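## Task

White is to move. Make a single White move that checkmates Black. Every square other than the ones involved in that move must end with the same contents it started with. Each piece on the board must finish standing upright and lying completely within one square. The final position must stay correct without any gripper holding or supporting a piece.

## Robot and tools

ROBOT. There are two arms, left_arm and right_arm. Each has a two-finger parallel gripper and a fisheye wrist camera: cam_left_wrist and cam_right_wrist, both 504x504. The arm names are labels only and do not tell you which side of a picture something is on. A held piece may occasionally get a short tug from outside.

FRAME. All poses use one scene frame. The origin is on the table surface midway between the arms. +x points out over the table, +z points up, and left_arm sits on the +y side. Positions are in metres. Orientations are quaternions written w first (qw, qx, qy, qz). Printed hand positions can be somewhat off, more so when an arm reaches far.

GRIPPER GEOMETRY. The fingers point along the gripper's +z axis and close along its x axis. The reported end_effector_position is the point midway between the finger pads; fingertips extend 17.5 mm past it. A pure rotation command turns the gripper about that point. A flat block protrudes about 9 cm toward the gripper's -y side and rotates with it, so watch its clearance.

THE ROW. Every command that moves something is one row of 20 numbers covering both arms, even if only one arm should move. Order: left_arm x, y, z, qw, qx, qy, qz, then left gripper position, force_limit, speed; then the same ten for right_arm. The x, y, z and quaternion are an absolute pose for that gripper in the scene frame, not an offset. The three gripper numbers are each in [-1, 1]. position: +1 is fully open (50 mm gap), about -0.65 means the pads touch, and -1 is the command to grip. force_limit: -1 is about 20 N per pad, 0 about 102 N, +1 about 185 N; actual force may run up to about 17% above. speed: -1 is 20 mm/s, 0 is 85 mm/s, +1 is 150 mm/s. A 0 is a real command, so to leave a gripper unchanged, resend its previous three numbers. To hold an arm still, resend its whole last reported pose every time. To keep an orientation, repeat the same target quaternion rather than copying the reported one, which drifts. A target more than 0.6 m from an arm's last reported position along any gripper axis gets the call refused, and nothing is sent.

TOOLS.
execute_actions: {"actions": [...], "pictures": bool}. The list holds zero or one item. An empty list just reports the state. {"rows": [[20 numbers], ...], "steps": n} runs up to 15 rows for at most 15 steps of 1/30 s each (default 15); each row lasts one step and the last row repeats if steps outnumber rows. {"steps": n} with no rows waits up to 300 steps, counted from the previous result. Each step, the commanded pose is clipped to 70 mm and 16 degrees from the measured pose; after the action the arm only carries on to that last clipped pose, so check the result and send the remainder.
move: {"target": [20 numbers], "speed": m/s}. Drives each gripper in a straight line toward its absolute pose; both paths finish together and take 0.5 to 10 s (longer ones are cut short). speed is 0.002 to 0.5, default 0.25; turning is capped at twice that in rad/s. Finger numbers are sent at the start. Paths ignore obstacles and the other arm, and grippers may lag, stray, or overshoot speed, especially near full reach.
wait: {"seconds": 0 to 10}. Sends nothing new.
zoom_image: {"camera": name, "region": [x0, y0, x1, y1]} in pixels from the top-left of that camera's latest image, at most 504 by 504.
finished_scene: {"scene": current scene number}. Ends the scene permanently and reports success. Answering without any tool call ends everything.

READING RESULTS. The state line gives each arm's gripper position, quaternion and velocities. A move adds a "move:" line: done, off_target, moving, held or fault, plus limits (paced = pose was clipped; held = a check blocked steps, after which the arm may lunge), and each gripper's distance from its target. "pose unreachable" means the clearance check altered or blocked a command; HELD marks blocked steps. "Hand target" shows what the controller is steering toward. object_status: 0 moving, 1 stopped while opening, 2 stopped while closing (a successful grip), 3 reached commanded position or pads met (usually nothing held). Any new position value resets it to 0 briefly. Fingers keep their new force_limit or speed only after a position change of at least 0.01. Gripper opening in mm is about (250 - position_measured) x 0.202. Flange force is the estimated external force on the gripper, noisy and including held weight; "no reading" means none is available. MOTOR HOT warns of overheating; an OVER-TEMPERATURE FAULT brakes the arm until it cools.

CAUTIONS. Never push or drop anything off the table. Keep the arms from striking or pressing each other. Arms are stiff: commanding even slightly beyond a contact can trigger a fault. A joint torque at its load limit (waist and shoulder 309, elbow 145, wrist joints 40.9 N m, held weight included) or any outside force of 144 N halts that arm for 10 seconds and drops the rest of the call. Approach pieces slowly, descend from above, grip with -1 and confirm status 2, lift clear of neighbouring pieces, place gently and upright centred in the square, then open and retreat upward. Avoid knocking, sliding or toppling other pieces.

Each tool is called after "Call:" as name(argument=value, ...) on one line, values as JSON.

## Session

Call:
execute_actions(actions=[])

Scene clock: 0.00 s of 4000.00 s.
left_arm: end_effector_position=(+0.7344, -0.0595, +0.1356) position_measured=3 object_status=3 end_effector_quat_wxyz=(+0.098, +0.959, +0.266, -0.017) end_effector_velocity=(-0.000, +0.000, -0.001) end_effector_angular_velocity=(+0.001, +0.002, +0.000) | right_arm: end_effector_position=(+0.5632, -0.5985, +0.3538) position_measured=3 object_status=3 end_effector_quat_wxyz=(+0.124, +0.897, -0.424, -0.030) end_effector_velocity=(+0.001, -0.000, -0.000) end_effector_angular_velocity=(-0.000, -0.001, +0.000)
Joint positions: left_arm=[-0.599  0.511  1.535 -0.179  0.969  0.484] | right_arm=[-0.164  0.152  1.619 -0.193  1.539  2.506]
Joint velocities: left_arm=[-0.     0.001 -0.    -0.     0.001 -0.   ] | right_arm=[-0.     0.001 -0.    -0.    -0.002 -0.   ]
Flange force (N, the push that the arm receives, along the gripper's own x y z axes): no reading
Hand target (left_arm): +0.734, -0.059, +0.136; +0.098, +0.959, +0.266, -0.017
Hand target (right_arm): +0.563, -0.598, +0.354; +0.124, +0.897, -0.424, -0.030

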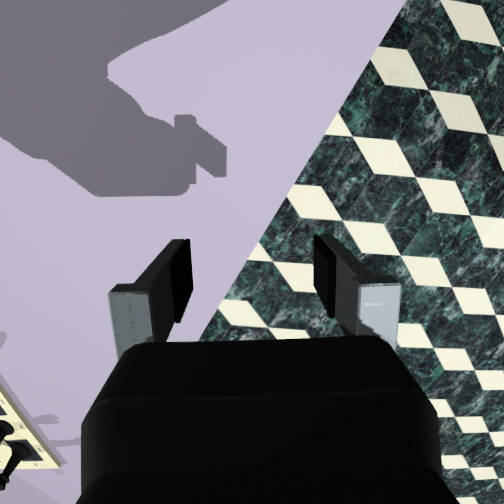

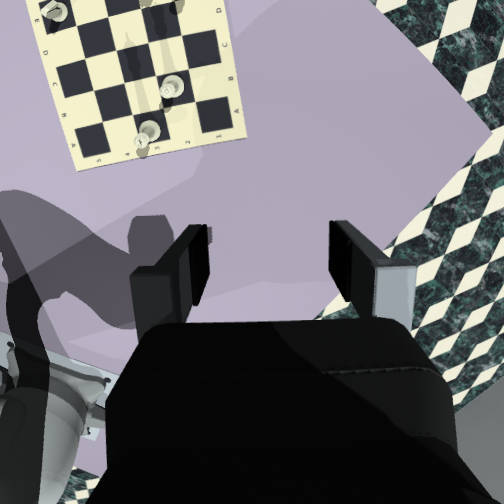

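Call:
move(target=[0.45,0.3,0.3,0,1,0,0,1,0,0,0.55,-0.4,0.45,0,1,0,0,1,0,0], speed=0.3)

Scene clock: 11.73 s of 4000.00 s.
left_arm: end_effector_position=(+0.4495, +0.3000, +0.2992) position_measured=3 object_status=3 end_effector_quat_wxyz=(-0.000, +1.000, -0.000, +0.000) end_effector_velocity=(+0.001, -0.001, +0.001) end_effector_angular_velocity=(-0.003, -0.004, -0.000) | right_arm: end_effector_position=(+0.5496, -0.3999, +0.4501) position_measured=3 object_status=3 end_effector_quat_wxyz=(+0.000, +1.000, +0.000, -0.000) end_effector_velocity=(+0.000, +0.000, -0.000) end_effector_angular_velocity=(+0.000, +0.000, +0.001)
Joint positions: left_arm=[-0.439 -0.222  2.072  0.001  1.292  1.094] | right_arm=[ 0.048  0.105  1.493 -0.     1.544  1.811]
Joint velocities: left_arm=[ 0.    -0.001 -0.001 -0.001 -0.002  0.   ] | right_arm=[-0.     0.     0.     0.     0.    -0.001]
Flange force (N, the push that the arm receives, along the gripper's own x y z axes): left_arm=[-3.9 1.2 0.1] | right_arm=[0.4 1.8 -1.5]
Hand target (left_arm): +0.449, +0.300, +0.299; -0.000, +1.000, -0.000, +0.000
Hand target (right_arm): +0.550, -0.400, +0.450; +0.000, +1.000, +0.000, -0.000
Off the commanded pose (left_arm): 0.001 m, 0 deg.
Off the commanded pose (right_arm): 0.000 m, 0 deg.
After step 90, 6.67 s passed at rest.
move: done

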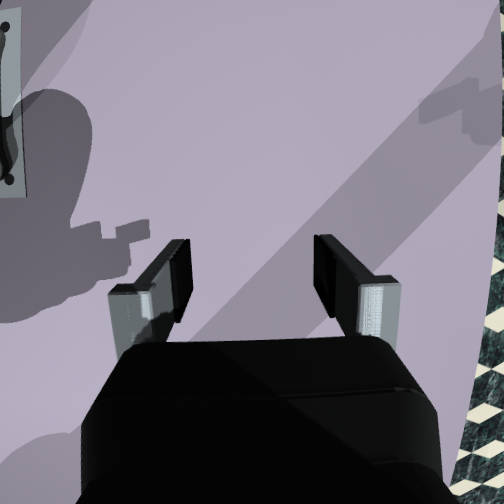

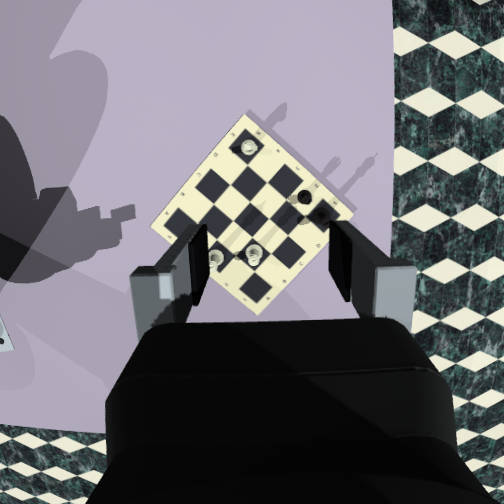

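Call:
zoom_image(camera="cam_right_wrist", region=[140,90,390,320])

Region (140, 90, 390, 320) of cam_right_wrist's 504x504 image, scaled by 2.016, with more detail than that image has; it fills the top 464 rows of this view, and the rest is white.

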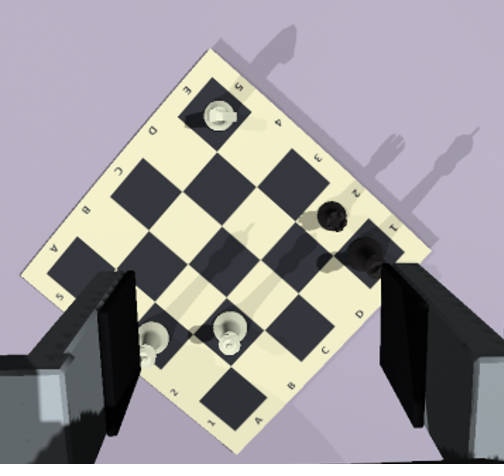

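Call:
move(target=[0.45,0.3,0.3,0,1,0,0,1,0,0,0.55,-0.5,0.25,0,1,0,0,1,0,0], speed=0.3)

Call:
zoom_image(camera="cam_right_wrist", region=[100,0,440,260])

Scene clock: 29.27 s of 4000.00 s.
left_arm: end_effector_position=(+0.4500, +0.3000, +0.3000) position_measured=3 object_status=3 end_effector_quat_wxyz=(-0.000, +1.000, -0.000, +0.000) end_effector_velocity=(-0.000, +0.001, -0.000) end_effector_angular_velocity=(+0.000, +0.001, +0.001) | right_arm: end_effector_position=(+0.5503, -0.5001, +0.2501) position_measured=3 object_status=3 end_effector_quat_wxyz=(-0.000, +1.000, -0.000, +0.000) end_effector_velocity=(-0.000, -0.000, -0.002) end_effector_angular_velocity=(+0.000, +0.002, -0.001)
Joint positions: left_arm=[-0.438 -0.222  2.07   0.     1.293  1.094] | right_arm=[-0.114  0.138  1.822  0.     1.181  1.65 ]
Joint velocities: left_arm=[ 0.001  0.     0.001 -0.     0.    -0.   ] | right_arm=[-0.001  0.002  0.001  0.001 -0.001 -0.   ]
Flange force (N, the push that the arm receives, along the gripper's own x y z axes): left_arm=[-3.4 -3.4 -0.6] | right_arm=[-1.7 -1.5 -0.5]
Hand target (left_arm): +0.450, +0.300, +0.300; -0.000, +1.000, -0.000, +0.000
Hand target (right_arm): +0.550, -0.500, +0.250; -0.000, +1.000, -0.000, +0.000
Off the commanded pose (left_arm): 0.000 m, 0 deg.
Off the commanded pose (right_arm): 0.000 m, 0 deg.
After step 90, 13.40 s passed at rest.
move: done

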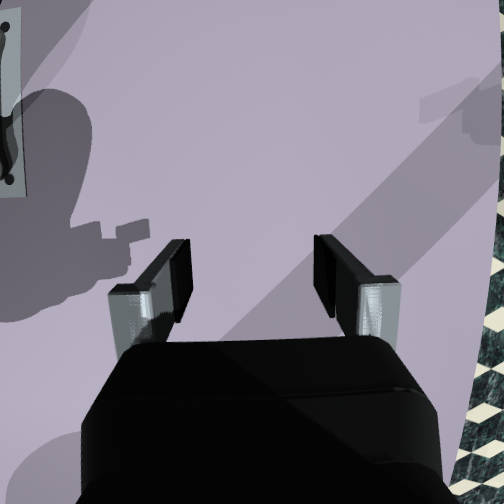

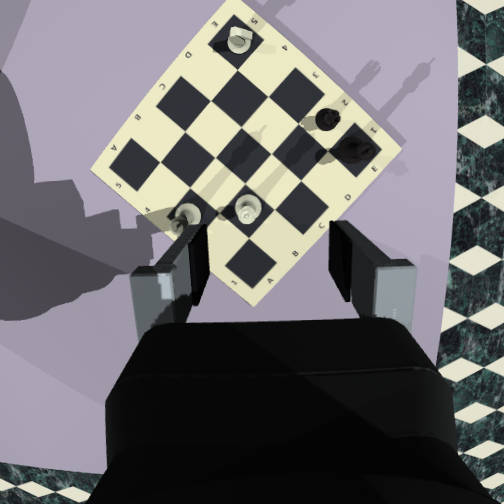

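Region (100, 0, 440, 260) of cam_right_wrist's 504x504 image, scaled by 1.482, with more detail than that image has; it fills the top 385 rows of this view, and the rest is white.

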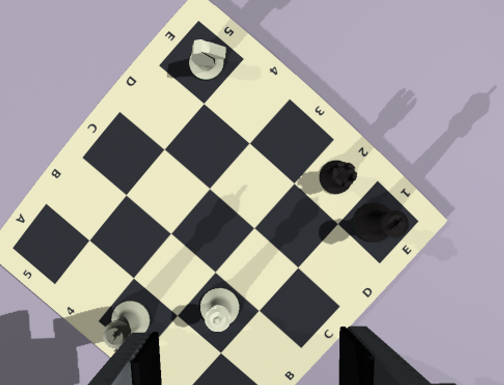

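Call:
move(target=[0.45,0.3,0.3,0,1,0,0,1,0,0,0.53,-0.505,0.13,0,0.9239,0.3827,0,1,-1,0], speed=0.25)

Scene clock: 50.27 s of 4000.00 s.
left_arm: end_effector_position=(+0.4500, +0.3000, +0.3000) position_measured=3 object_status=3 end_effector_quat_wxyz=(-0.000, +1.000, -0.000, -0.000) end_effector_velocity=(+0.000, +0.000, -0.001) end_effector_angular_velocity=(+0.000, -0.000, +0.000) | right_arm: end_effector_position=(+0.5300, -0.5050, +0.1299) position_measured=3 object_status=3 end_effector_quat_wxyz=(+0.000, +0.924, +0.383, +0.000) end_effector_velocity=(-0.001, -0.001, -0.001) end_effector_angular_velocity=(-0.000, +0.002, +0.000)
Joint positions: left_arm=[-0.438 -0.222  2.07  -0.     1.293  1.094] | right_arm=[-0.109  0.233  1.951 -0.     0.957  0.869]
Joint velocities: left_arm=[ 0.     0.     0.001  0.    -0.001  0.   ] | right_arm=[-0.001  0.     0.001  0.    -0.    -0.001]
Flange force (N, the push that the arm receives, along the gripper's own x y z axes): left_arm=[1.1 -2.4 -1.0] | right_arm=[-0.2 3.0 -0.1]
Hand target (left_arm): +0.450, +0.300, +0.300; -0.000, +1.000, +0.000, -0.000
Hand target (right_arm): +0.530, -0.505, +0.130; +0.000, +0.924, +0.383, -0.000
Off the commanded pose (left_arm): 0.000 m, 0 deg.
Off the commanded pose (right_arm): 0.000 m, 0 deg.
After step 90, 16.07 s passed at rest.
move: done

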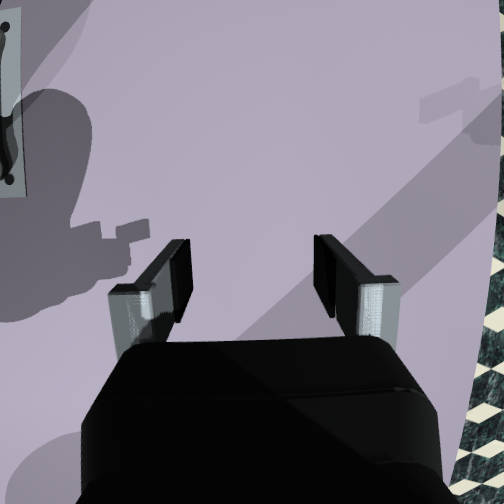

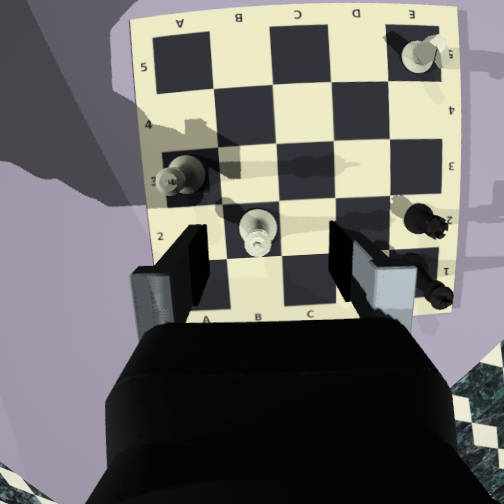

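Call:
move(target=[0.45,0.3,0.3,0,1,0,0,1,0,0,0.53,-0.514,0.075,0,0.9239,0.3827,0,0.7,-1,0], speed=0.1)

Scene clock: 69.97 s of 4000.00 s.
left_arm: end_effector_position=(+0.4500, +0.3000, +0.3000) position_measured=3 object_status=3 end_effector_quat_wxyz=(-0.000, +1.000, -0.000, -0.000) end_effector_velocity=(+0.000, -0.001, -0.000) end_effector_angular_velocity=(-0.001, -0.000, -0.000) | right_arm: end_effector_position=(+0.5301, -0.5140, +0.0750) position_measured=48 object_status=3 end_effector_quat_wxyz=(+0.000, +0.924, +0.383, +0.000) end_effector_velocity=(-0.000, +0.000, +0.000) end_effector_angular_velocity=(+0.000, +0.000, +0.000)
Joint positions: left_arm=[-0.438 -0.222  2.07  -0.     1.293  1.094] | right_arm=[-0.124  0.291  1.997 -0.     0.854  0.853]
Joint velocities: left_arm=[-0.001  0.001 -0.    -0.001 -0.001 -0.   ] | right_arm=[ 0. -0. -0.  0.  0. -0.]
Flange force (N, the push that the arm receives, along the gripper's own x y z axes): left_arm=[0.0 -3.8 1.2] | right_arm=[0.3 2.3 -1.9]
Hand target (left_arm): +0.450, +0.300, +0.300; -0.000, +1.000, -0.000, -0.000
Hand target (right_arm): +0.530, -0.514, +0.075; +0.000, +0.924, +0.383, -0.000
Off the commanded pose (left_arm): 0.000 m, 0 deg.
Off the commanded pose (right_arm): 0.000 m, 0 deg.
After step 90, 15.83 s passed at rest.
move: done

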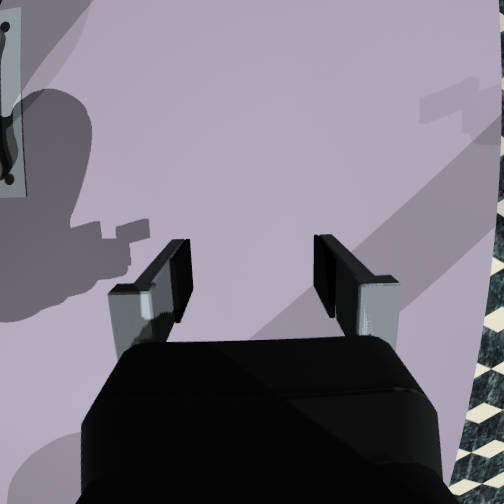

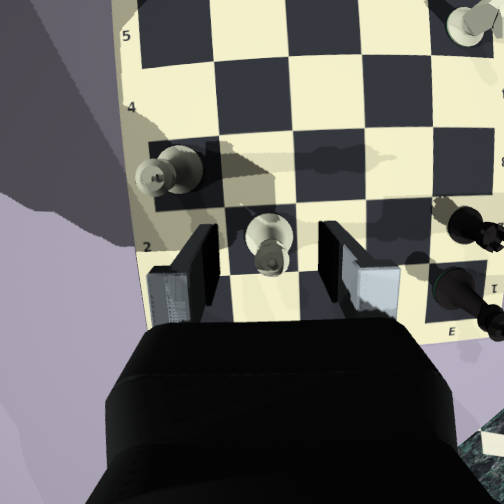

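Call:
move(target=[0.45,0.3,0.3,0,1,0,0,1,0,0,0.532,-0.515,0.053,0,0.9239,0.3827,0,0.7,-1,0], speed=0.05)

Call:
move(target=[0.45,0.3,0.3,0,1,0,0,1,0,0,0.532,-0.515,0.053,0,0.9239,0.3827,0,-1,-0.6,-0.5])

Scene clock: 86.03 s of 4000.00 s.
left_arm: end_effector_position=(+0.4500, +0.3000, +0.3000) position_measured=3 object_status=3 end_effector_quat_wxyz=(-0.000, +1.000, -0.000, -0.000) end_effector_velocity=(-0.000, -0.000, -0.001) end_effector_angular_velocity=(-0.000, +0.001, -0.000) | right_arm: end_effector_position=(+0.5320, -0.5150, +0.0530) position_measured=48 object_status=3 end_effector_quat_wxyz=(+0.000, +0.924, +0.383, +0.000) end_effector_velocity=(-0.000, -0.000, -0.001) end_effector_angular_velocity=(+0.000, +0.000, -0.001)
Joint positions: left_arm=[-0.438 -0.222  2.07  -0.     1.293  1.094] | right_arm=[-0.126  0.32   2.008 -0.     0.813  0.852]
Joint velocities: left_arm=[-0.001  0.     0.001 -0.001 -0.     0.   ] | right_arm=[-0.     0.001  0.001  0.    -0.001  0.   ]
Flange force (N, the push that the arm receives, along the gripper's own x y z axes): left_arm=[1.6 -1.5 -0.2] | right_arm=[2.0 -0.5 -1.6]
Hand target (left_arm): +0.450, +0.300, +0.300; -0.000, +1.000, -0.000, -0.000
Hand target (right_arm): +0.532, -0.515, +0.053; +0.000, +0.924, +0.383, -0.000
Off the commanded pose (left_arm): 0.000 m, 0 deg.
Off the commanded pose (right_arm): 0.000 m, 0 deg.
After step 90, 12.33 s passed at rest.
move: done

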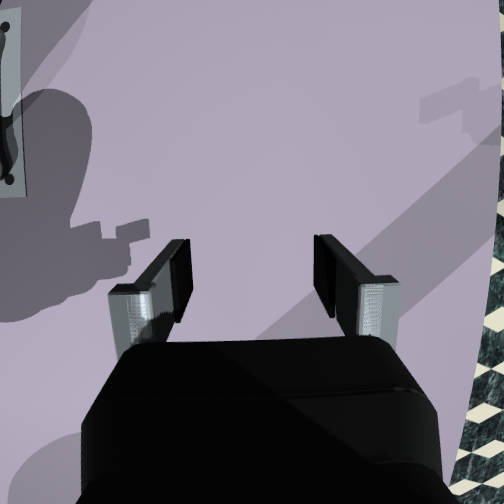

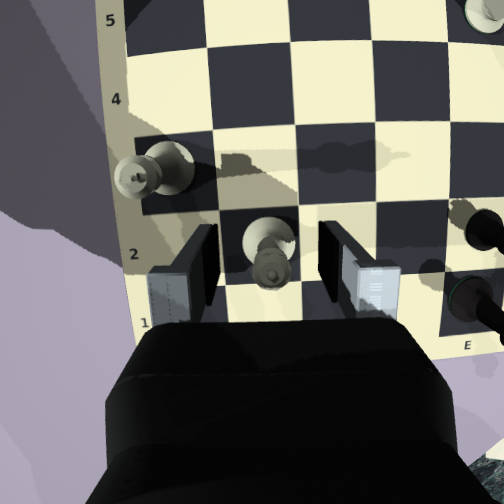

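Scene clock: 86.80 s of 4000.00 s.
left_arm: end_effector_position=(+0.4500, +0.3000, +0.3000) position_measured=3 object_status=3 end_effector_quat_wxyz=(-0.000, +1.000, +0.000, -0.000) end_effector_velocity=(-0.000, +0.002, -0.001) end_effector_angular_velocity=(+0.003, +0.002, +0.002) | right_arm: end_effector_position=(+0.5320, -0.5150, +0.0530) position_measured=186 object_status=2 end_effector_quat_wxyz=(+0.000, +0.924, +0.383, +0.000) end_effector_velocity=(-0.001, -0.000, +0.000) end_effector_angular_velocity=(-0.000, +0.001, -0.000)
Joint positions: left_arm=[-0.438 -0.222  2.07  -0.     1.293  1.094] | right_arm=[-0.126  0.32   2.008  0.     0.813  0.851]
Joint velocities: left_arm=[0.002 0.001 0.001 0.002 0.002 0.   ] | right_arm=[-0.    -0.001  0.001 -0.     0.001  0.001]
Flange force (N, the push that the arm receives, along the gripper's own x y z axes): left_arm=[-0.9 0.6 -0.1] | right_arm=[-0.2 0.9 -1.6]
Hand target (left_arm): +0.450, +0.300, +0.300; -0.000, +1.000, -0.000, -0.000
Hand target (right_arm): +0.532, -0.515, +0.053; -0.000, +0.924, +0.383, +0.000
Off the commanded pose (left_arm): 0.000 m, 0 deg.
Off the commanded pose (right_arm): 0.000 m, 0 deg.
move: done

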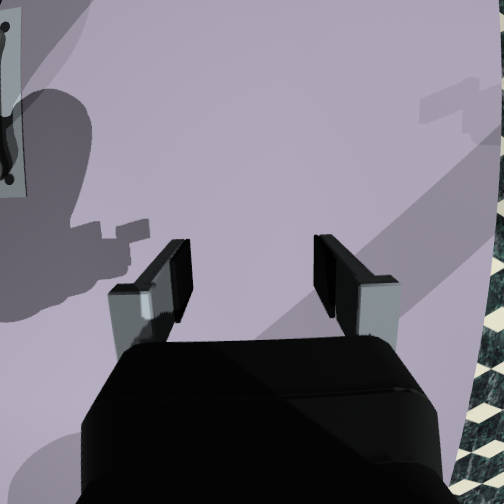

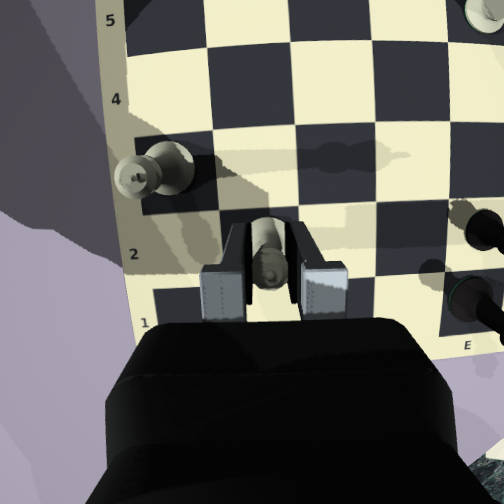

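Call:
move(target=[0.45,0.3,0.3,0,1,0,0,1,0,0,0.532,-0.515,0.068,0,0.9239,0.3827,0,-1,-0.6,-0.5], speed=0.08)

Call:
move(target=[0.45,0.3,0.3,0,1,0,0,1,0,0,0.5845,-0.518,0.058,0,0.9239,0.3827,0,-1,-0.6,-0.5], speed=0.1)

Scene clock: 94.00 s of 4000.00 s.
left_arm: end_effector_position=(+0.4500, +0.3000, +0.3000) position_measured=3 object_status=3 end_effector_quat_wxyz=(-0.000, +1.000, +0.000, -0.000) end_effector_velocity=(+0.000, -0.001, -0.000) end_effector_angular_velocity=(-0.001, -0.002, -0.001) | right_arm: end_effector_position=(+0.5320, -0.5150, +0.0680) position_measured=186 object_status=2 end_effector_quat_wxyz=(-0.000, +0.924, +0.383, -0.000) end_effector_velocity=(-0.000, -0.000, +0.000) end_effector_angular_velocity=(-0.000, +0.001, +0.000)
Joint positions: left_arm=[-0.438 -0.222  2.07  -0.     1.293  1.094] | right_arm=[-0.126  0.302  1.998  0.     0.842  0.851]
Joint velocities: left_arm=[-0.001 -0.001  0.001 -0.    -0.003  0.   ] | right_arm=[-0.    -0.    -0.    -0.     0.001 -0.   ]
Flange force (N, the push that the arm receives, along the gripper's own x y z axes): left_arm=[-2.7 -1.8 1.0] | right_arm=[2.1 0.6 -0.2]
Hand target (left_arm): +0.450, +0.300, +0.300; -0.000, +1.000, -0.000, -0.000
Hand target (right_arm): +0.532, -0.515, +0.068; -0.000, +0.924, +0.383, +0.000
Off the commanded pose (left_arm): 0.000 m, 0 deg.
Off the commanded pose (right_arm): 0.000 m, 0 deg.
After step 90, 3.50 s passed at rest.
move: done

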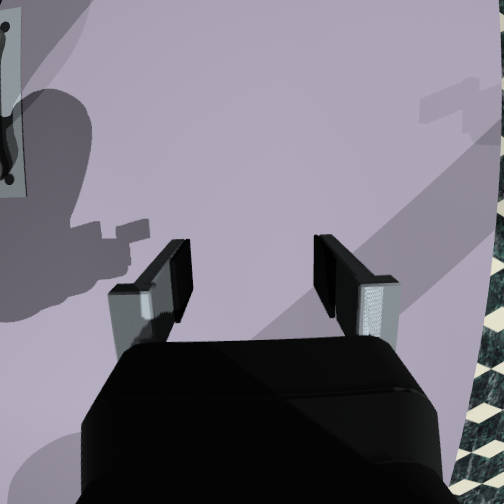

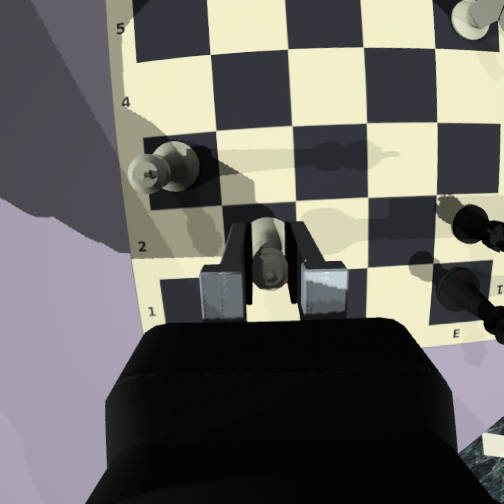

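Scene clock: 94.87 s of 4000.00 s.
left_arm: end_effector_position=(+0.4500, +0.3000, +0.3000) position_measured=3 object_status=3 end_effector_quat_wxyz=(-0.000, +1.000, +0.000, -0.000) end_effector_velocity=(-0.000, +0.000, -0.000) end_effector_angular_velocity=(+0.001, +0.001, -0.000) | right_arm: end_effector_position=(+0.5845, -0.5179, +0.0580) position_measured=186 object_status=2 end_effector_quat_wxyz=(-0.000, +0.924, +0.383, +0.000) end_effector_velocity=(-0.000, -0.000, -0.001) end_effector_angular_velocity=(-0.000, +0.002, +0.001)
Joint positions: left_arm=[-0.438 -0.222  2.07  -0.     1.293  1.094] | right_arm=[-0.136  0.381  1.904  0.     0.857  0.842]
Joint velocities: left_arm=[-0.     0.     0.     0.001  0.001 -0.   ] | right_arm=[ 0.     0.001  0.    -0.     0.    -0.001]
Flange force (N, the push that the arm receives, along the gripper's own x y z axes): left_arm=[-3.9 -1.0 0.0] | right_arm=[0.6 1.4 -1.1]
Hand target (left_arm): +0.450, +0.300, +0.300; -0.000, +1.000, -0.000, -0.000
Hand target (right_arm): +0.584, -0.518, +0.058; -0.000, +0.924, +0.383, +0.000
Off the commanded pose (left_arm): 0.000 m, 0 deg.
Off the commanded pose (right_arm): 0.000 m, 0 deg.
move: done

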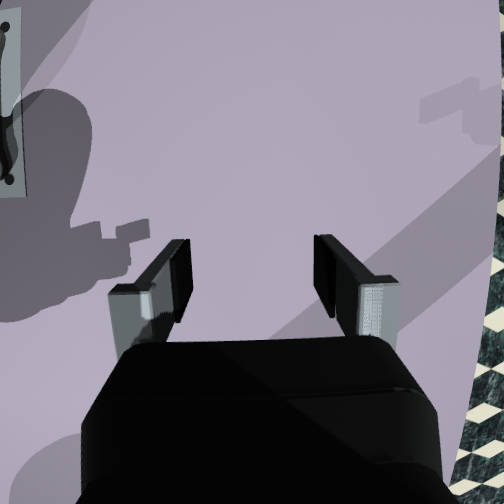

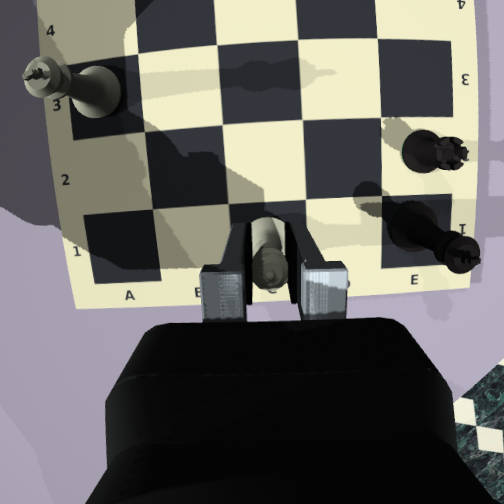

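Call:
move(target=[0.45,0.3,0.3,0,1,0,0,1,0,0,0.584,-0.5165,0.0535,0,0.9239,0.3827,0,-1,-0.6,-0.5], speed=0.02)

Call:
move(target=[0.45,0.3,0.3,0,1,0,0,1,0,0,0.584,-0.5165,0.0535,0,0.9239,0.3827,0,0.6,-0.6,-0.5])

Call:
move(target=[0.45,0.3,0.3,0,1,0,0,1,0,0,0.584,-0.5165,0.14,0,0.9239,0.3827,0,0.6,-0.6,-0.5], speed=0.15)

Scene clock: 103.07 s of 4000.00 s.
left_arm: end_effector_position=(+0.4500, +0.3000, +0.3000) position_measured=3 object_status=3 end_effector_quat_wxyz=(-0.000, +1.000, +0.000, -0.000) end_effector_velocity=(-0.000, +0.000, -0.000) end_effector_angular_velocity=(+0.000, +0.000, -0.001) | right_arm: end_effector_position=(+0.5840, -0.5165, +0.0535) position_measured=186 object_status=2 end_effector_quat_wxyz=(+0.000, +0.924, +0.383, +0.000) end_effector_velocity=(+0.000, -0.000, -0.000) end_effector_angular_velocity=(+0.000, +0.001, -0.000)
Joint positions: left_arm=[-0.438 -0.222  2.07  -0.     1.293  1.094] | right_arm=[-0.134  0.386  1.907 -0.     0.849  0.844]
Joint velocities: left_arm=[-0.    -0.     0.001 -0.     0.     0.001] | right_arm=[-0.001  0.001 -0.     0.001  0.    -0.001]
Flange force (N, the push that the arm receives, along the gripper's own x y z axes): left_arm=[-3.5 -1.8 -0.7] | right_arm=[1.6 0.5 -1.0]
Hand target (left_arm): +0.450, +0.300, +0.300; -0.000, +1.000, +0.000, -0.000
Hand target (right_arm): +0.584, -0.517, +0.053; +0.000, +0.924, +0.383, -0.000
Off the commanded pose (left_arm): 0.000 m, 0 deg.
Off the commanded pose (right_arm): 0.000 m, 0 deg.
After step 90, 4.50 s passed at rest.
move: done

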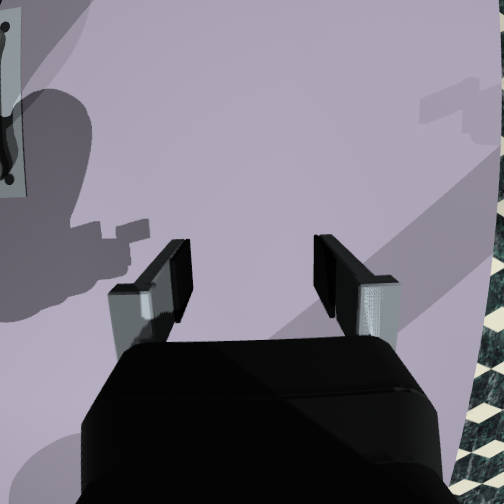

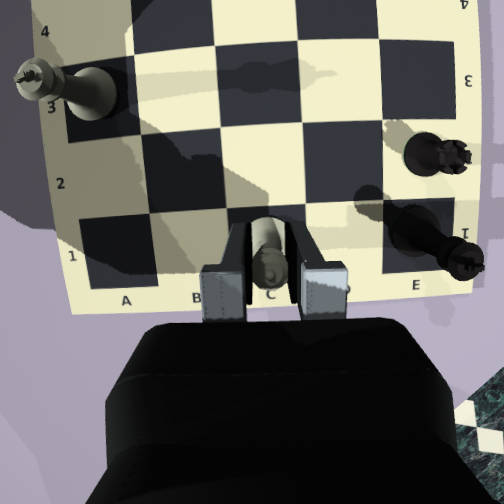

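Scene clock: 103.80 s of 4000.00 s.
left_arm: end_effector_position=(+0.4500, +0.3000, +0.3000) position_measured=3 object_status=3 end_effector_quat_wxyz=(-0.000, +1.000, +0.000, -0.000) end_effector_velocity=(-0.000, -0.001, +0.000) end_effector_angular_velocity=(-0.003, -0.001, -0.000) | right_arm: end_effector_position=(+0.5840, -0.5165, +0.0535) position_measured=63 object_status=3 end_effector_quat_wxyz=(+0.000, +0.924, +0.383, +0.000) end_effector_velocity=(-0.000, +0.000, +0.000) end_effector_angular_velocity=(+0.000, +0.000, +0.001)
Joint positions: left_arm=[-0.438 -0.222  2.07  -0.     1.293  1.094] | right_arm=[-0.134  0.386  1.907 -0.     0.849  0.844]
Joint velocities: left_arm=[-0.    -0.001 -0.    -0.002 -0.001  0.   ] | right_arm=[ 0.    -0.     0.     0.     0.001 -0.001]
Flange force (N, the push that the arm receives, along the gripper's own x y z axes): left_arm=[-1.5 -5.0 -0.1] | right_arm=[0.4 -0.2 -2.6]
Hand target (left_arm): +0.450, +0.300, +0.300; -0.000, +1.000, -0.000, -0.000
Hand target (right_arm): +0.584, -0.516, +0.053; +0.000, +0.924, +0.383, -0.000
Off the commanded pose (left_arm): 0.000 m, 0 deg.
Off the commanded pose (right_arm): 0.000 m, 0 deg.
move: done

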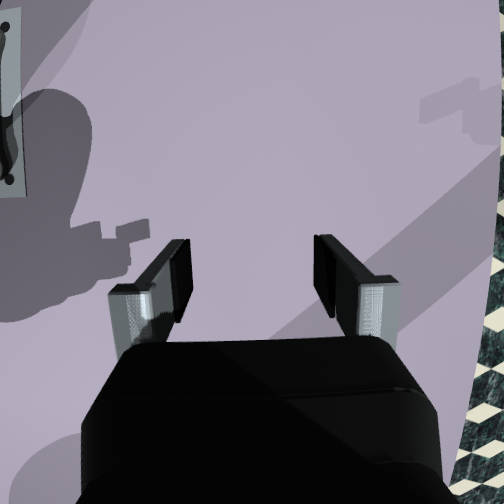

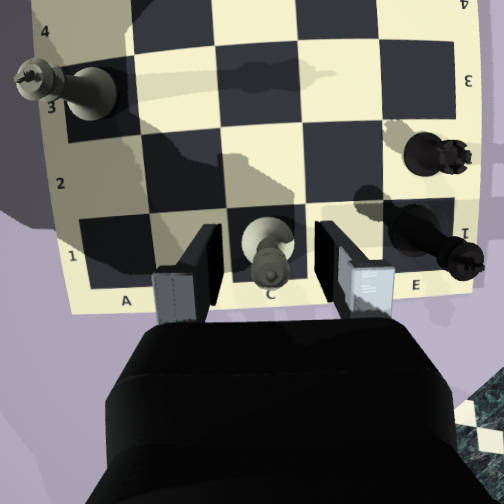

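Scene clock: 104.73 s of 4000.00 s.
left_arm: end_effector_position=(+0.4500, +0.3000, +0.3000) position_measured=3 object_status=3 end_effector_quat_wxyz=(-0.000, +1.000, +0.000, -0.000) end_effector_velocity=(-0.001, -0.001, -0.000) end_effector_angular_velocity=(-0.001, +0.001, -0.002) | right_arm: end_effector_position=(+0.5840, -0.5165, +0.1400) position_measured=63 object_status=3 end_effector_quat_wxyz=(-0.000, +0.924, +0.383, -0.000) end_effector_velocity=(-0.000, +0.000, +0.001) end_effector_angular_velocity=(-0.000, +0.001, +0.001)
Joint positions: left_arm=[-0.438 -0.222  2.07  -0.     1.293  1.094] | right_arm=[-0.134  0.298  1.842  0.     1.002  0.844]
Joint velocities: left_arm=[-0.002 -0.001  0.001 -0.001  0.    -0.   ] | right_arm=[ 0.    -0.    -0.001  0.     0.001 -0.   ]
Flange force (N, the push that the arm receives, along the gripper's own x y z axes): left_arm=[-2.2 1.2 -0.3] | right_arm=[2.1 0.3 -2.5]
Hand target (left_arm): +0.450, +0.300, +0.300; -0.000, +1.000, -0.000, -0.000
Hand target (right_arm): +0.584, -0.516, +0.140; -0.000, +0.924, +0.383, +0.000
Off the commanded pose (left_arm): 0.000 m, 0 deg.
Off the commanded pose (right_arm): 0.000 m, 0 deg.
move: done

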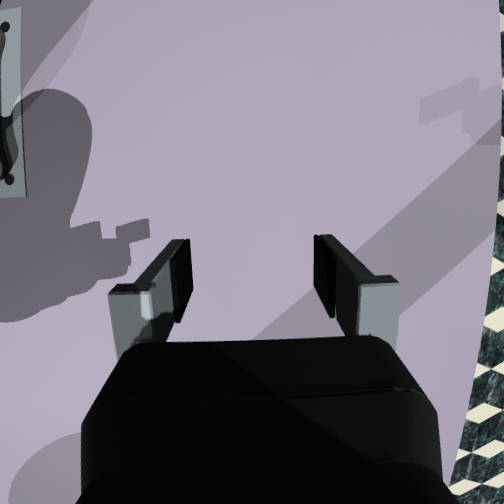

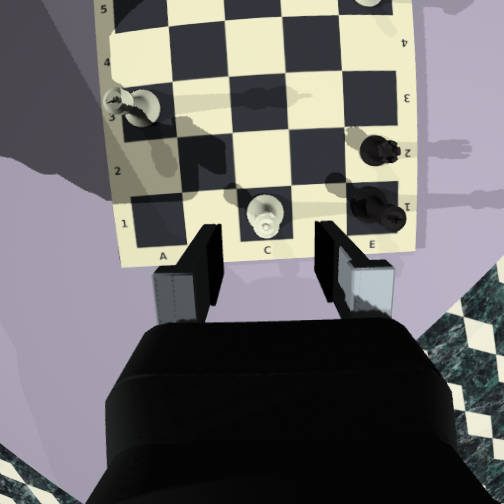

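Call:
finished_scene(scene=1)

The scene is finished: the task was done.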